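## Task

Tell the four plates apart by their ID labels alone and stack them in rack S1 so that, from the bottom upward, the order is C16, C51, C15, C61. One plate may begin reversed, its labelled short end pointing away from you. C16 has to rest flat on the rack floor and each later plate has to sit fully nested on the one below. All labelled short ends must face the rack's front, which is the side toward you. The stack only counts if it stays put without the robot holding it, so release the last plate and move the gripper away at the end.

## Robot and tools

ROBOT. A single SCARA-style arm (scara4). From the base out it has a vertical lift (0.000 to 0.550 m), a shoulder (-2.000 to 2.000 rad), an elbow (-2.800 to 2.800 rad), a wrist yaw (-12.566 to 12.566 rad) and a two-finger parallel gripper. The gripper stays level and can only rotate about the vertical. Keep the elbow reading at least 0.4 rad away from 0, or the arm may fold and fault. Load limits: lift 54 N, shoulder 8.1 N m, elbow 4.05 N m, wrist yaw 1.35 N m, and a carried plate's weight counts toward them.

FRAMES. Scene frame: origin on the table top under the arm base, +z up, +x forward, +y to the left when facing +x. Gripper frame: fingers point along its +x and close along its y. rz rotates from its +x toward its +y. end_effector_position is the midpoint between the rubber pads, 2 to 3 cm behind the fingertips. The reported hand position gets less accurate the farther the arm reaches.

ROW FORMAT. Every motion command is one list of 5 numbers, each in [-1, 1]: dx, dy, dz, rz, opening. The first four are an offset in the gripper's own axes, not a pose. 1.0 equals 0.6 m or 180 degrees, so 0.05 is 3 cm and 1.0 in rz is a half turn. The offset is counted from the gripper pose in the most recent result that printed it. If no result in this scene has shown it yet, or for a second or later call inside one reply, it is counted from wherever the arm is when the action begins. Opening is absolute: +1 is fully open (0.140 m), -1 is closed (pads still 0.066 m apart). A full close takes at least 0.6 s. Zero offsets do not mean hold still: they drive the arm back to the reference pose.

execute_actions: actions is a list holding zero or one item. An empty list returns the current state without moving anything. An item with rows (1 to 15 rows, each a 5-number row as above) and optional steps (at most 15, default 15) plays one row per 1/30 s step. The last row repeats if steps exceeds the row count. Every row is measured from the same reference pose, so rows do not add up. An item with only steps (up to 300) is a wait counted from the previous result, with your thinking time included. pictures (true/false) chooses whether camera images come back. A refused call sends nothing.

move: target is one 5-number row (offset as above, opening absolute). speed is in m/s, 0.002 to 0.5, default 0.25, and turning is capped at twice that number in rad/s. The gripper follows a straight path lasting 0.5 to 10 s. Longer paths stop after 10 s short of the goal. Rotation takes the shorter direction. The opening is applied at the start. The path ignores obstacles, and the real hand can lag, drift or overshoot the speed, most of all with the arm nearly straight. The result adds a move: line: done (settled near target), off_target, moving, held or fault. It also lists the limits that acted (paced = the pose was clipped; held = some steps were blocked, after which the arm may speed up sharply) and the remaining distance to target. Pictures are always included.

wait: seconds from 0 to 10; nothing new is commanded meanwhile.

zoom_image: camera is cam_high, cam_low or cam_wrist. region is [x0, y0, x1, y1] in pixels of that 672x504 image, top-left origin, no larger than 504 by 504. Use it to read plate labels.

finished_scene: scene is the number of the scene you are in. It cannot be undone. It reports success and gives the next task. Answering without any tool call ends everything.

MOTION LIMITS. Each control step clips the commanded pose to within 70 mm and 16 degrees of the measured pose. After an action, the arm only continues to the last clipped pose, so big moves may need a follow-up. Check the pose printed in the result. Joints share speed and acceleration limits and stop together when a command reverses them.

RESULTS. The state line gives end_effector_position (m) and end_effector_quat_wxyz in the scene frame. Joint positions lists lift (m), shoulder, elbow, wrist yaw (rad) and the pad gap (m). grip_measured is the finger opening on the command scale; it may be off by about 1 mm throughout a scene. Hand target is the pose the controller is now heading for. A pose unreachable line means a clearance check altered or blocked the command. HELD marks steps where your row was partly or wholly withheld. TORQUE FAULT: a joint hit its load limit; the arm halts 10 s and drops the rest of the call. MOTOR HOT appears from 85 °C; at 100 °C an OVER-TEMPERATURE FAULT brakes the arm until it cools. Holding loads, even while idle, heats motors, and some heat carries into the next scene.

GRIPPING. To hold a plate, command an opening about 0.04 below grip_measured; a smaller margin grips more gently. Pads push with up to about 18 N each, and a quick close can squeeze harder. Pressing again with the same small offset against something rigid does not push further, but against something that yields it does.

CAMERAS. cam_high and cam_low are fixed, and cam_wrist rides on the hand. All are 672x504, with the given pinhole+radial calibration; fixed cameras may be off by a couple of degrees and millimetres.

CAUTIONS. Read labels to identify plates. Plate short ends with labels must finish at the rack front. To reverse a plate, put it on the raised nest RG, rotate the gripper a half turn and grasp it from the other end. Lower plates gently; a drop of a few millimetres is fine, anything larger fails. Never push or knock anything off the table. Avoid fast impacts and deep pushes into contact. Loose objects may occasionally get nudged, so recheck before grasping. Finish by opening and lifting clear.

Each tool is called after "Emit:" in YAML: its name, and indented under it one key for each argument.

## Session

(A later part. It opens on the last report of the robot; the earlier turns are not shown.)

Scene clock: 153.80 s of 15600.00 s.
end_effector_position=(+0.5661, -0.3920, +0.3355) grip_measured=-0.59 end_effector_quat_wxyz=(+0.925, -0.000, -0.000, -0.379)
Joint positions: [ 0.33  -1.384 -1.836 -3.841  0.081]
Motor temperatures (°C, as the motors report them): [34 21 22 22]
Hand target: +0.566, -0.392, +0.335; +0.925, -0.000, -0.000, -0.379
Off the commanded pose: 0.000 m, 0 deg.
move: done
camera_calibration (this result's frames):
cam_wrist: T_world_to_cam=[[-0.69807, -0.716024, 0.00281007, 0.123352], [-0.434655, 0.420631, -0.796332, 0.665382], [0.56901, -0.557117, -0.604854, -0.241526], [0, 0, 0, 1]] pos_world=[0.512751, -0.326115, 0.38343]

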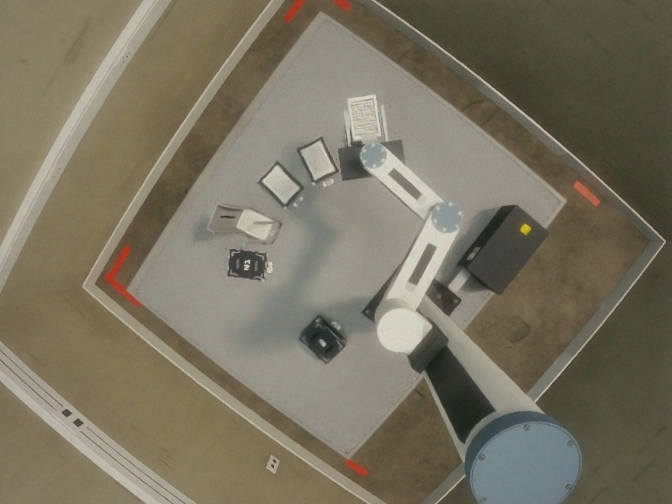

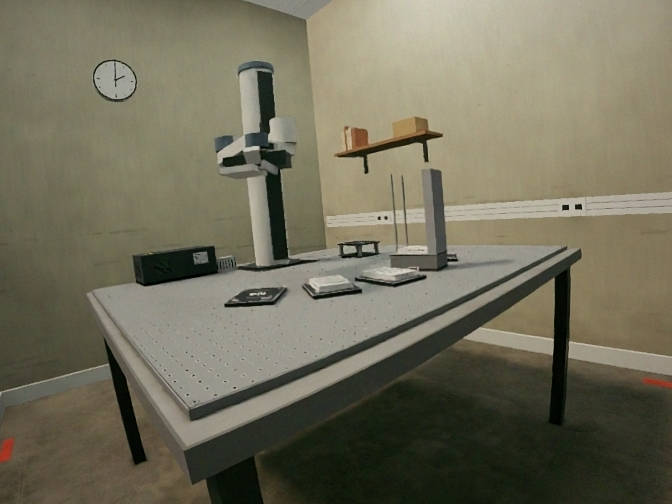

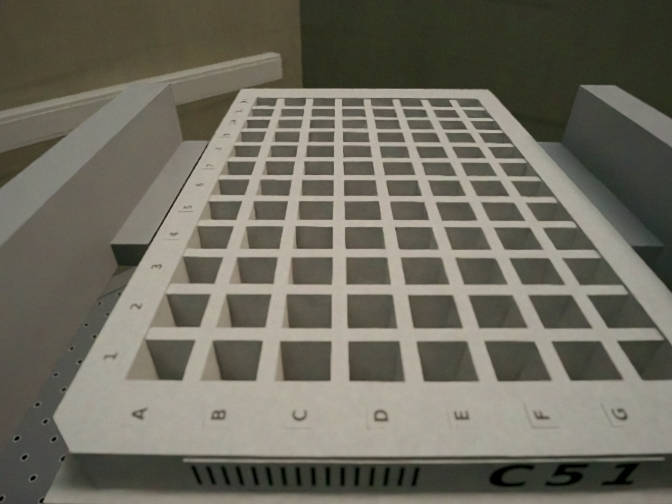

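Emit:
move:
  target: [-0.4244,0.7695,-0.008,0.3159,-0.63]
  speed: 0.4

Scene clock: 162.60 s of 15600.00 s.
end_effector_position=(+0.7086, +0.1156, +0.3307) grip_measured=-0.59 end_effector_quat_wxyz=(+0.994, -0.000, -0.000, +0.107)
Joint positions: [ 0.326 -0.403 -1.787 -3.878  0.081]
Motor temperatures (°C, as the motors report them): [34 21 22 22]
Hand target: +0.709, +0.116, +0.331; +0.994, -0.000, -0.000, +0.107
Off the commanded pose: 0.000 m, 0 deg.
After step 90, 3.93 s passed at rest.
move: done
camera_calibration (this result's frames):
cam_wrist: T_world_to_cam=[[0.217828, -0.975983, 0.00281007, -0.0326878], [-0.589844, -0.133939, -0.796332, 0.684085], [0.777583, 0.171805, -0.604854, -0.274778], [0, 0, 0, 1]] pos_world=[0.624286, 0.106931, 0.378649]

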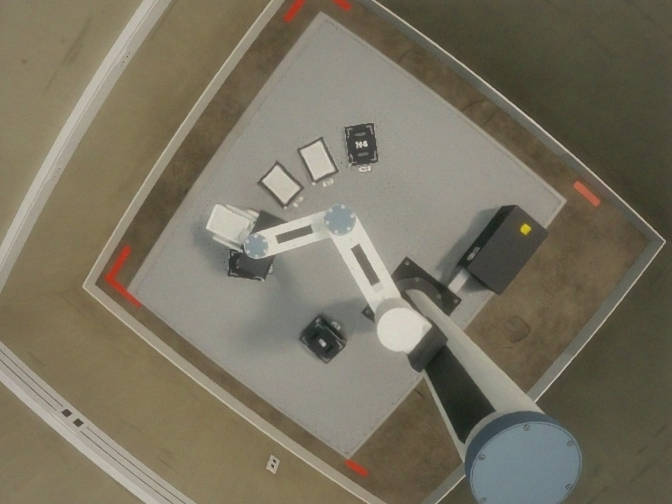

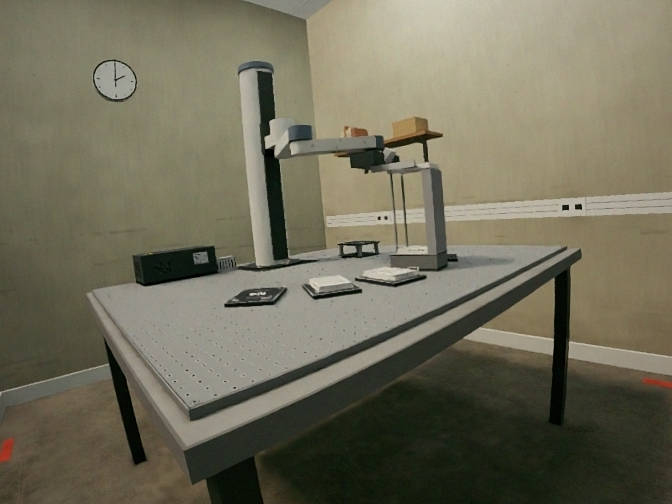

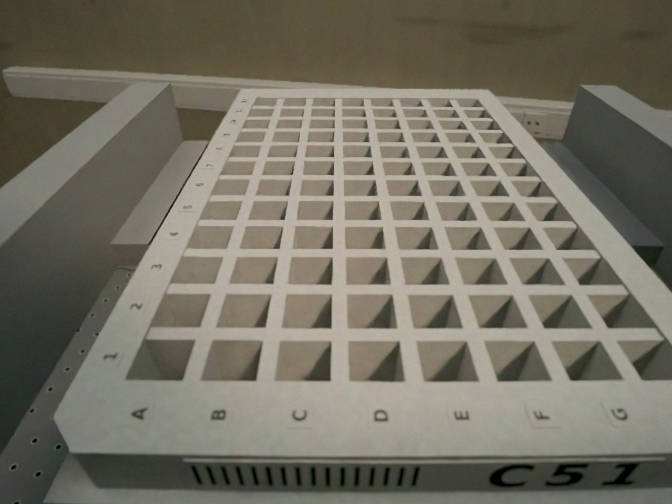

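Emit:
move:
  target: [-0.0003,0.0001,-0.018,0,-0.63]
  speed: 0.025

Scene clock: 165.53 s of 15600.00 s.
end_effector_position=(+0.7084, +0.1156, +0.3201) grip_measured=-0.59 end_effector_quat_wxyz=(+0.994, -0.000, -0.000, +0.107)
Joint positions: [ 0.315 -0.403 -1.785 -3.879  0.081]
Motor temperatures (°C, as the motors report them): [34 21 22 22]
Hand target: +0.708, +0.116, +0.320; +0.994, -0.000, -0.000, +0.107
Off the commanded pose: 0.000 m, 0 deg.
move: done
camera_calibration (this result's frames):
cam_wrist: T_world_to_cam=[[0.217786, -0.975993, 0.00281007, -0.0325448], [-0.58985, -0.133914, -0.796332, 0.675539], [0.77759, 0.171772, -0.604854, -0.280974], [0, 0, 0, 1]] pos_world=[0.624037, 0.106964, 0.368096]

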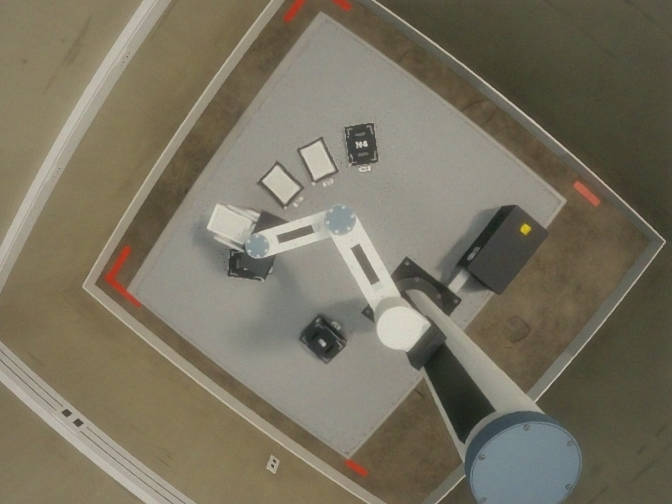

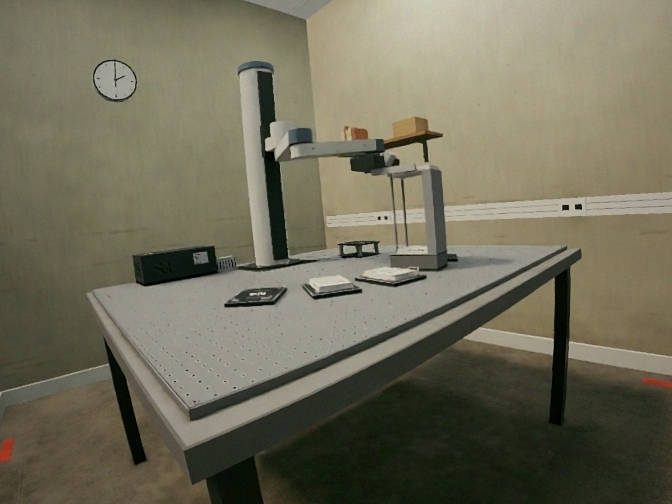

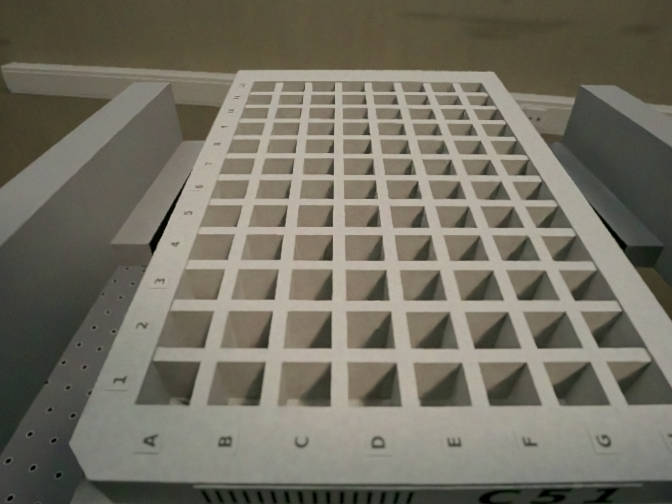

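Emit:
move:
  target: [-0.0013,0,0.0012,0,-0.63]
  speed: 0.01

Emit:
move:
  target: [0,0,-0.004,0,-0.63]
  speed: 0.01

Scene clock: 170.00 s of 15600.00 s.
end_effector_position=(+0.7076, +0.1155, +0.3208) grip_measured=-0.59 end_effector_quat_wxyz=(+0.994, -0.000, -0.000, +0.108)
Joint positions: [ 0.316 -0.405 -1.781 -3.882  0.081]
Motor temperatures (°C, as the motors report them): [34 21 22 22]
Hand target: +0.708, +0.115, +0.321; +0.994, -0.000, -0.000, +0.107
Off the commanded pose: 0.000 m, 0 deg.
After step 90, 0.77 s passed at rest.
move: done
camera_calibration (this result's frames):
cam_wrist: T_world_to_cam=[[0.218126, -0.975917, 0.00281007, -0.0327339], [-0.589803, -0.134119, -0.796332, 0.675624], [0.77753, 0.172043, -0.604854, -0.279961], [0, 0, 0, 1]] pos_world=[0.623304, 0.106834, 0.368777]

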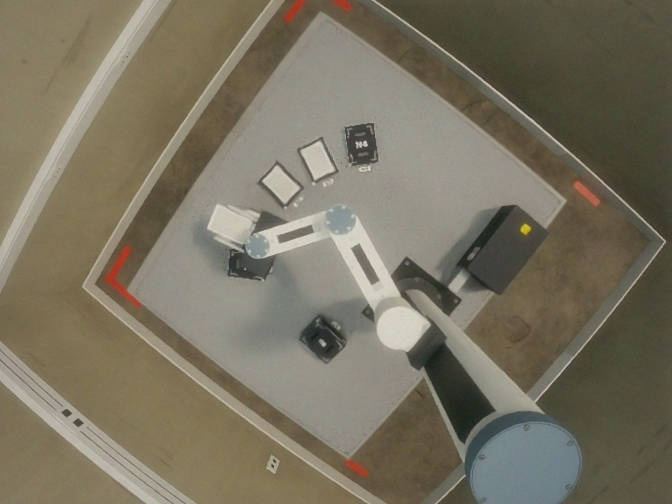

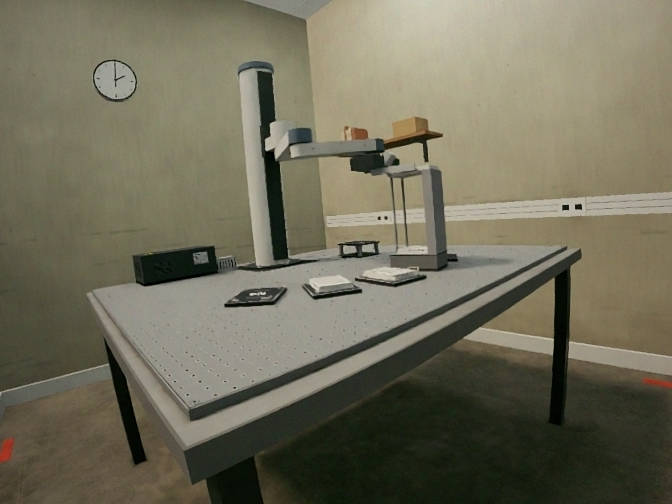

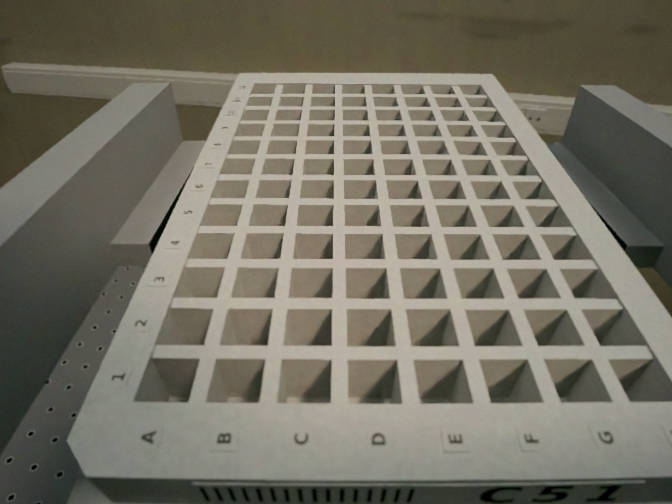

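Scene clock: 170.70 s of 15600.00 s.
end_effector_position=(+0.7076, +0.1155, +0.3184) grip_measured=-0.59 end_effector_quat_wxyz=(+0.994, -0.000, -0.000, +0.108)
Joint positions: [ 0.313 -0.405 -1.781 -3.882  0.081]
Motor temperatures (°C, as the motors report them): [34 21 22 22]
Hand target: +0.708, +0.116, +0.318; +0.994, -0.000, -0.000, +0.108
Off the commanded pose: 0.000 m, 0 deg.
move: done
camera_calibration (this result's frames):
cam_wrist: T_world_to_cam=[[0.218134, -0.975915, 0.00281007, -0.0327278], [-0.589802, -0.134124, -0.796332, 0.673712], [0.777529, 0.172049, -0.604854, -0.281414], [0, 0, 0, 1]] pos_world=[0.623303, 0.106839, 0.366376]

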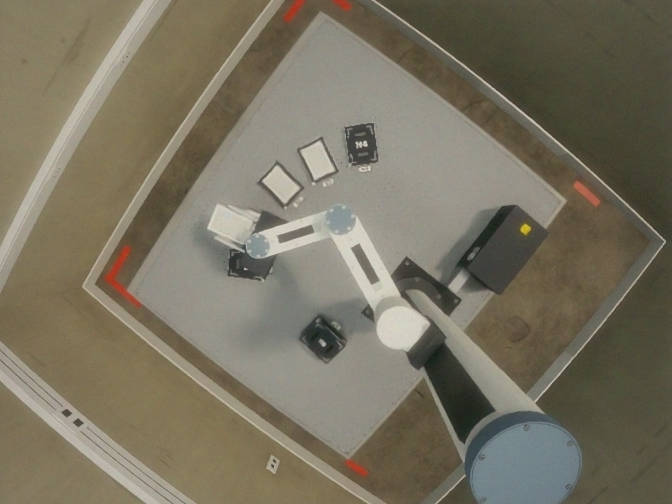

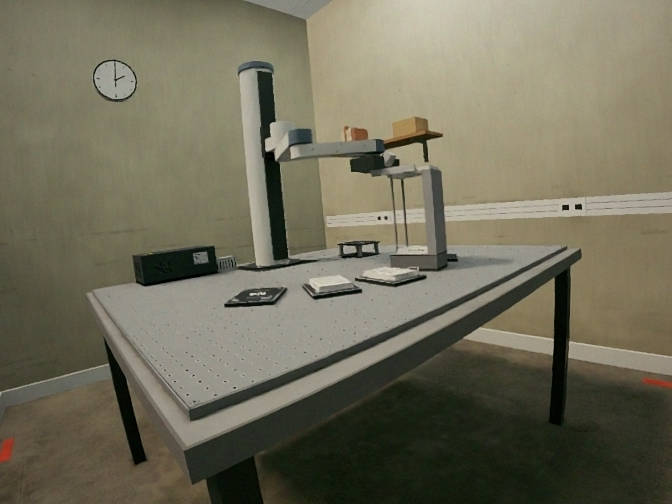

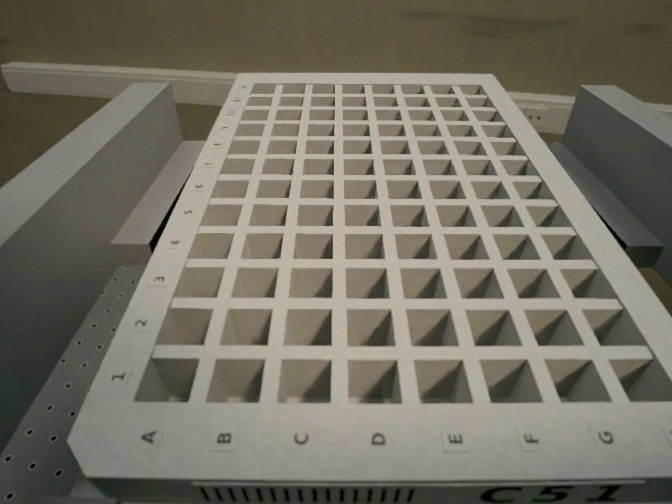

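Emit:
move:
  target: [0,0,-0.365,0,-0.63]
  speed: 0.25

Emit:
move:
  target: [0.0006,0,-0.0135,0,-0.63]
  speed: 0.01

Scene clock: 176.00 s of 15600.00 s.
end_effector_position=(+0.7076, +0.1155, +0.0994) grip_measured=-0.59 end_effector_quat_wxyz=(+0.994, -0.000, -0.000, +0.108)
Joint positions: [ 0.094 -0.405 -1.781 -3.882  0.081]
Motor temperatures (°C, as the motors report them): [34 21 22 22]
Hand target: +0.708, +0.116, +0.099; +0.994, -0.000, -0.000, +0.108
Off the commanded pose: 0.000 m, 0 deg.
After step 90, 1.00 s passed at rest.
move: done
camera_calibration (this result's frames):
cam_wrist: T_world_to_cam=[[0.218225, -0.975894, 0.00281007, -0.0321515], [-0.58979, -0.134179, -0.796332, 0.499268], [0.777513, 0.172122, -0.604854, -0.41389], [0, 0, 0, 1]] pos_world=[0.623284, 0.106854, 0.14733]

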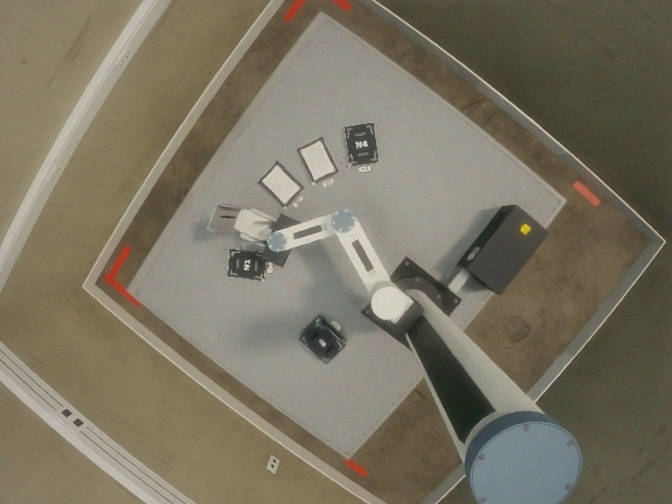

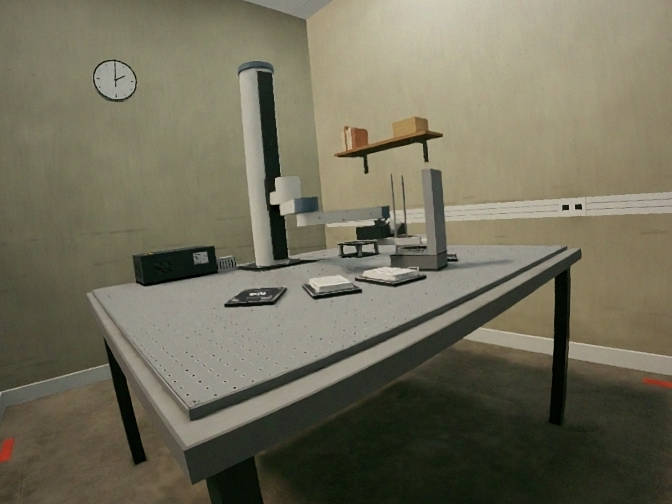

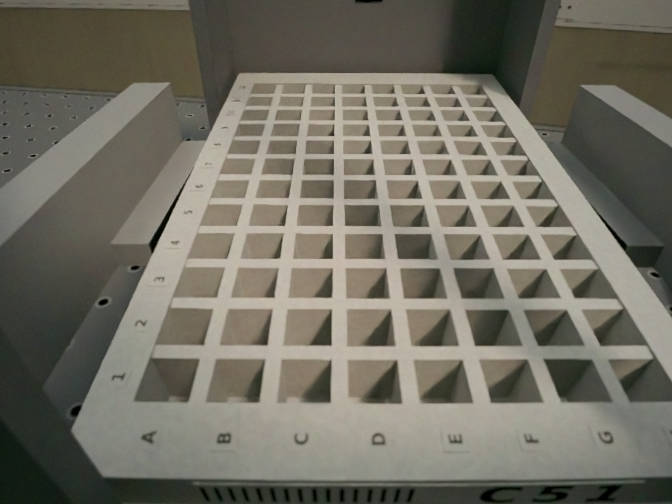

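Scene clock: 177.03 s of 15600.00 s.
end_effector_position=(+0.7080, +0.1155, +0.0915) grip_measured=-0.59 end_effector_quat_wxyz=(+0.994, -0.000, -0.000, +0.107)
Joint positions: [ 0.086 -0.404 -1.783 -3.881  0.081]
Motor temperatures (°C, as the motors report them): [34 21 22 22]
Hand target: +0.708, +0.116, +0.091; +0.994, -0.000, -0.000, +0.108
Off the commanded pose: 0.000 m, 0 deg.
move: done
camera_calibration (this result's frames):
cam_wrist: T_world_to_cam=[[0.217796, -0.97599, 0.00281007, -0.0319151], [-0.589849, -0.13392, -0.796332, 0.493201], [0.777588, 0.17178, -0.604854, -0.419003], [0, 0, 0, 1]] pos_world=[0.623677, 0.106877, 0.139406]

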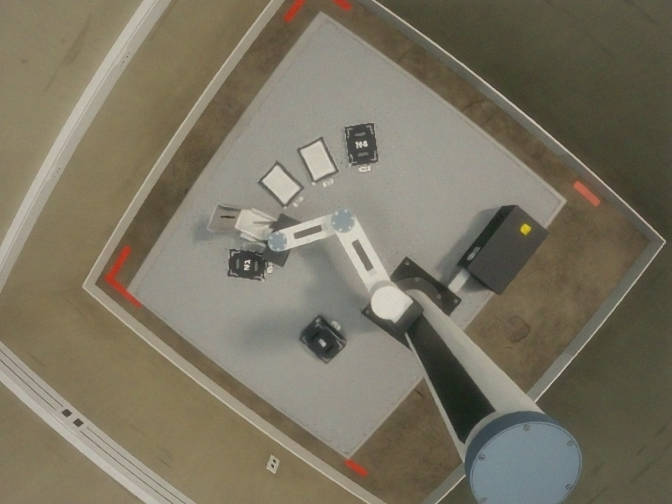

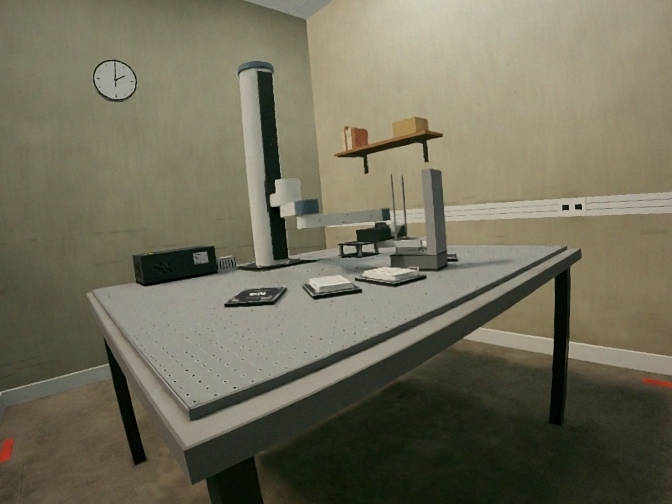

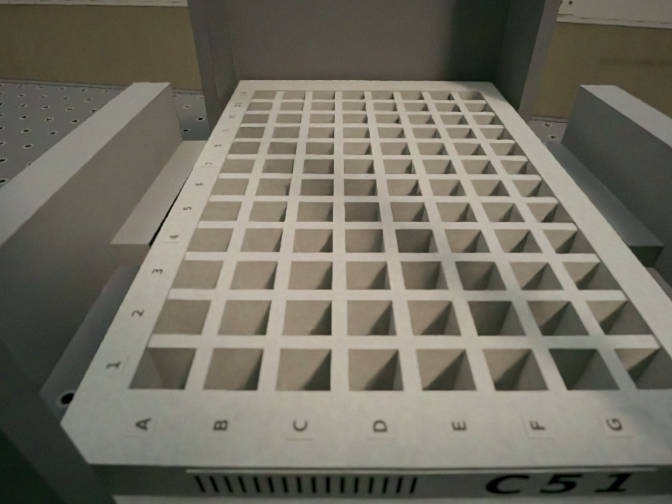

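Levelling. Continue to ~0.0893.

Emit:
move:
  target: [0.0003,0,-0.0037,0,-0.63]
  speed: 0.008

Emit:
move:
  target: [0,0,0.0003,0,0.0]
  speed: 0.02

Scene clock: 184.33 s of 15600.00 s.
end_effector_position=(+0.7082, +0.1155, +0.0895) grip_measured=-0.59 end_effector_quat_wxyz=(+0.994, -0.000, -0.000, +0.107)
Joint positions: [ 0.084 -0.404 -1.784 -3.88   0.081]
Motor temperatures (°C, as the motors report them): [34 21 22 22]
Hand target: +0.708, +0.116, +0.089; +0.994, -0.000, -0.000, +0.107
Off the commanded pose: 0.000 m, 0 deg.
After step 90, 3.60 s passed at rest.
move: done
camera_calibration (this result's frames):
cam_wrist: T_world_to_cam=[[0.217593, -0.976035, 0.00281007, -0.0317917], [-0.589877, -0.133797, -0.796332, 0.491734], [0.777624, 0.171619, -0.604854, -0.420385], [0, 0, 0, 1]] pos_world=[0.623882, 0.106909, 0.137401]

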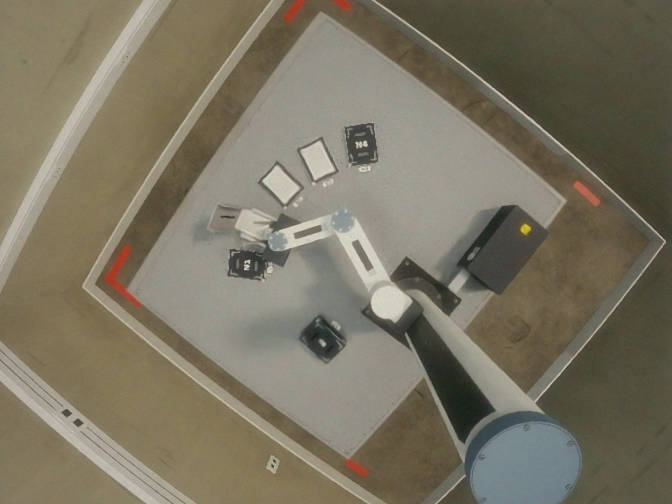

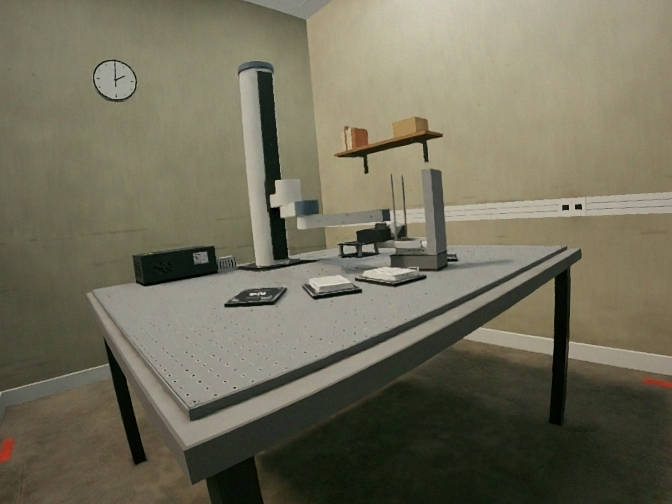

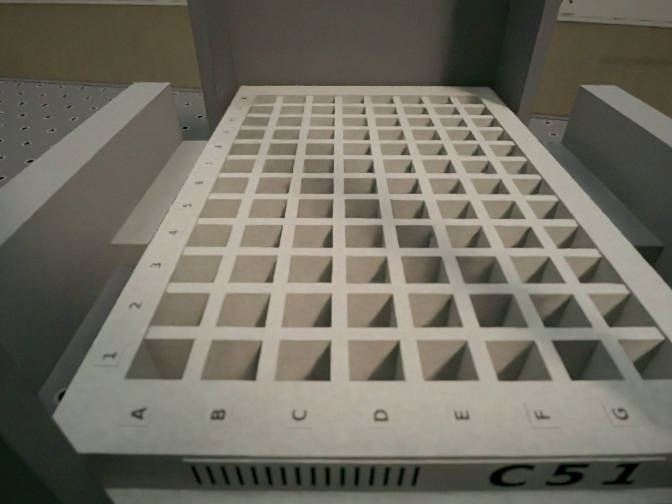

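Scene clock: 185.03 s of 15600.00 s.
end_effector_position=(+0.7082, +0.1155, +0.0896) grip_measured=+0.00 end_effector_quat_wxyz=(+0.994, -0.000, -0.000, +0.107)
Joint positions: [ 0.085 -0.404 -1.784 -3.88   0.103]
Motor temperatures (°C, as the motors report them): [34 21 22 22]
Hand target: +0.708, +0.116, +0.090; +0.994, -0.000, -0.000, +0.107
Off the commanded pose: 0.000 m, 0 deg.
move: done
camera_calibration (this result's frames):
cam_wrist: T_world_to_cam=[[0.217595, -0.976035, 0.00281007, -0.0317938], [-0.589876, -0.133799, -0.796332, 0.491851], [0.777623, 0.17162, -0.604854, -0.420297], [0, 0, 0, 1]] pos_world=[0.623882, 0.106909, 0.137548]

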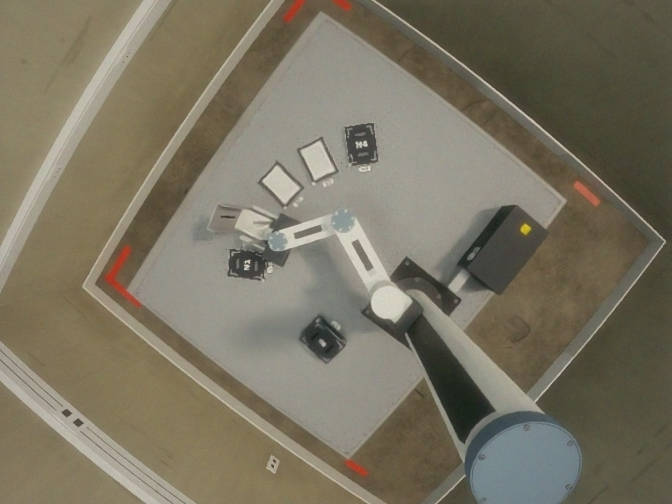

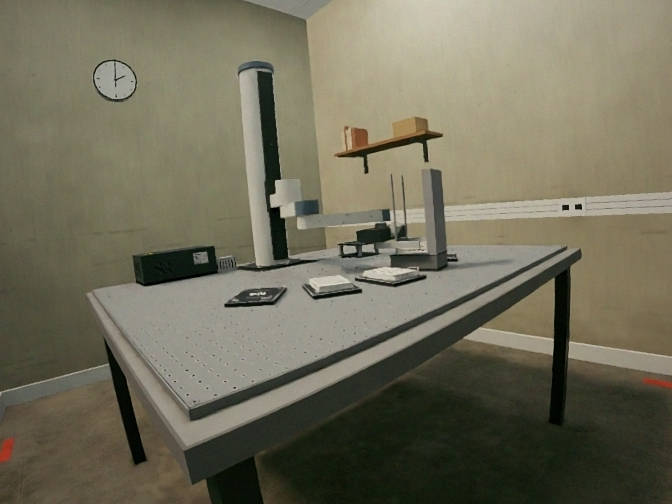

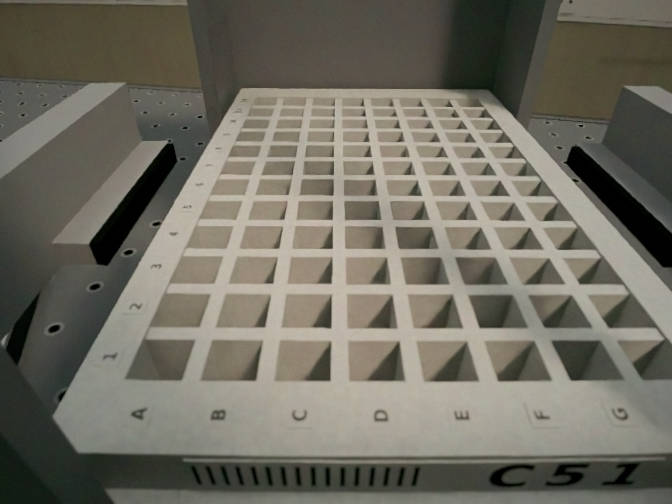

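Emit:
move:
  target: [-0.2833,0,0,0,0.0]
  speed: 0.4

Emit:
move:
  target: [0.0143,-0.2245,-0.0577,-0.1106,0.0]
  speed: 0.45

Emit:
move:
  target: [0.25,0,0,0,0.0]
  speed: 0.4

Scene clock: 191.50 s of 15600.00 s.
end_effector_position=(+0.5420, +0.0795, +0.0896) grip_measured=+0.00 end_effector_quat_wxyz=(+0.994, -0.000, -0.000, +0.108)
Joint positions: [ 0.085 -0.742 -0.928 -4.397  0.103]
Motor temperatures (°C, as the motors report them): [34 21 22 22]
Hand target: +0.542, +0.079, +0.090; +0.994, -0.000, -0.000, +0.107
Off the commanded pose: 0.000 m, 0 deg.
After step 90, 2.53 s passed at rest.
move: done
camera_calibration (this result's frames):
cam_wrist: T_world_to_cam=[[0.218138, -0.975914, 0.00281007, -0.0311433], [-0.589802, -0.134127, -0.796332, 0.388949], [0.777528, 0.172053, -0.604854, -0.284834], [0, 0, 0, 1]] pos_world=[0.457663, 0.0707817, 0.137536]

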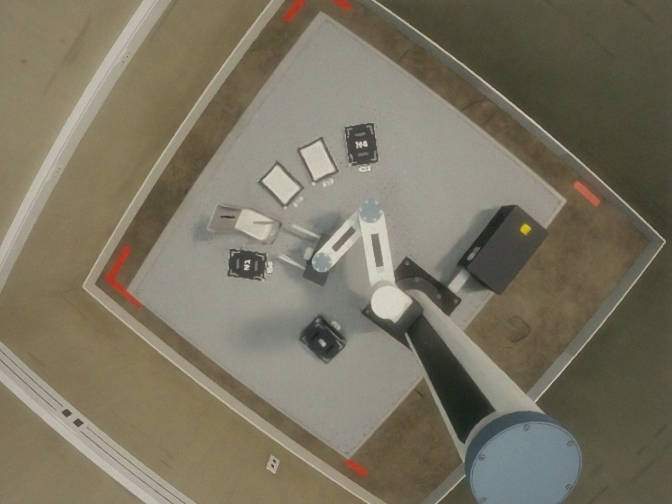

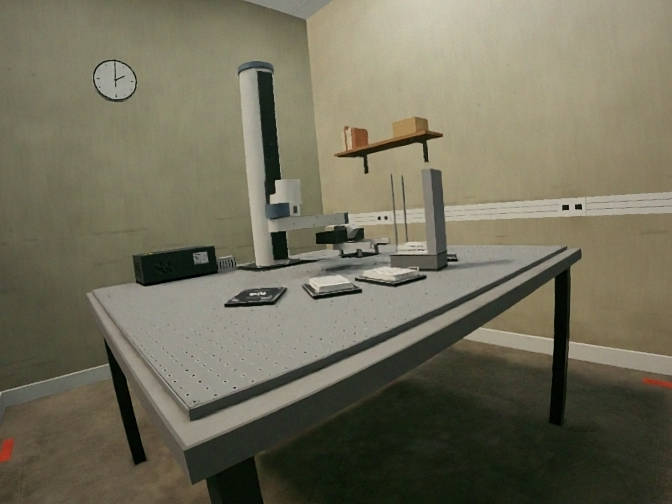

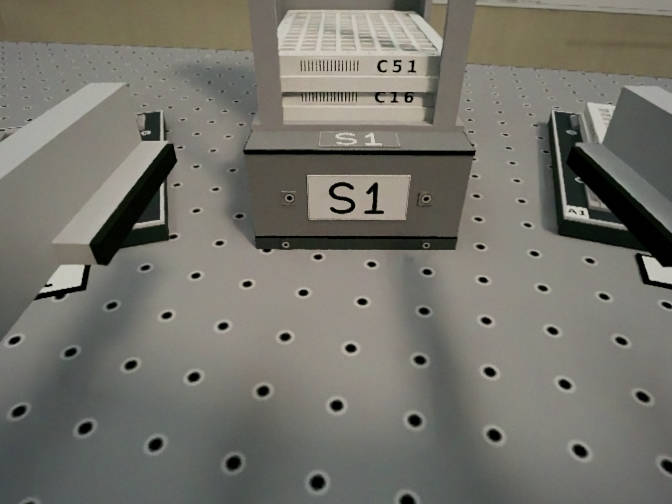

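Scene clock: 192.30 s of 15600.00 s.
end_effector_position=(+0.5791, -0.0505, +0.0549) grip_measured=+0.00 end_effector_quat_wxyz=(+0.998, -0.000, -0.000, -0.066)
Joint positions: [ 0.05  -1.027 -1.07  -4.32   0.103]
Motor temperatures (°C, as the motors report them): [34 21 22 22]
Hand target: +0.579, -0.050, +0.055; +0.998, -0.000, -0.000, -0.066
Off the commanded pose: 0.000 m, 0 deg.
move: done
camera_calibration (this result's frames):
cam_wrist: T_world_to_cam=[[-0.128105, -0.991757, 0.00281007, 0.0337734], [-0.600159, 0.0752664, -0.796332, 0.382391], [0.789556, -0.103701, -0.604854, -0.333193], [0, 0, 0, 1]] pos_world=[0.496897, -0.0298387, 0.102882]

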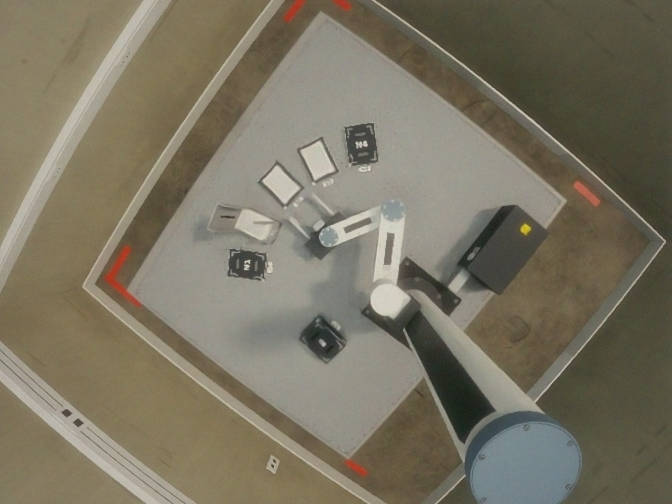

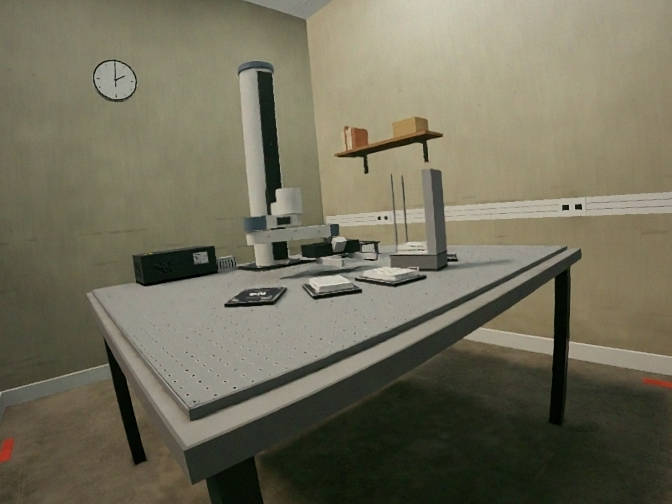

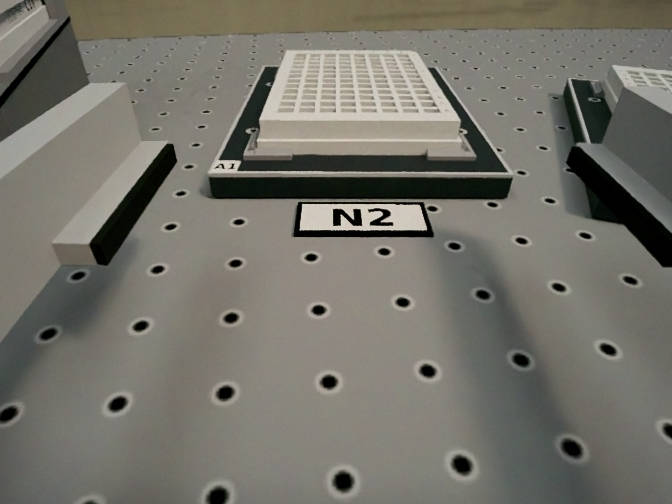

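Scene clock: 193.23 s of 15600.00 s.
end_effector_position=(+0.7278, -0.0704, +0.0549) grip_measured=+0.00 end_effector_quat_wxyz=(+0.998, -0.000, -0.000, -0.067)
Joint positions: [ 0.05  -0.709 -1.859 -3.849  0.103]
Motor temperatures (°C, as the motors report them): [34 21 22 22]
Hand target: +0.728, -0.070, +0.055; +0.998, -0.000, -0.000, -0.066
Off the commanded pose: 0.000 m, 0 deg.
move: done
camera_calibration (this result's frames):
cam_wrist: T_world_to_cam=[[-0.128333, -0.991727, 0.00281007, 0.0331984], [-0.600142, 0.0754041, -0.796332, 0.473147], [0.789532, -0.103882, -0.604854, -0.452667], [0, 0, 0, 1]] pos_world=[0.64561, -0.0497775, 0.102891]

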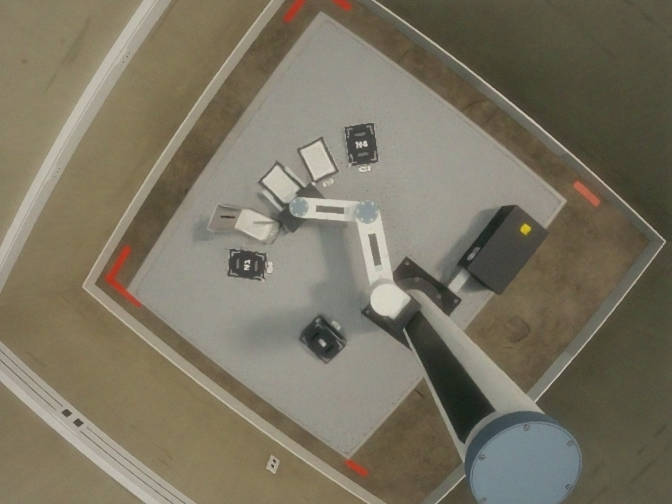

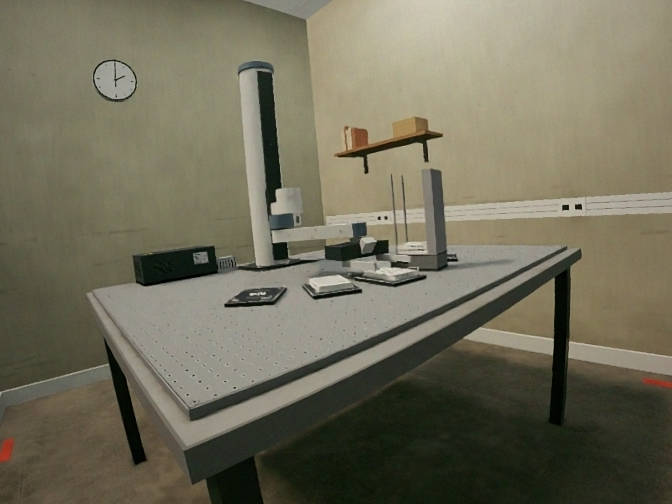

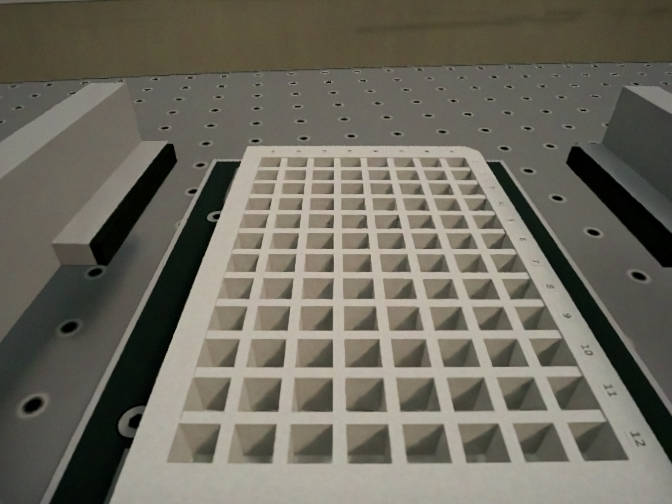

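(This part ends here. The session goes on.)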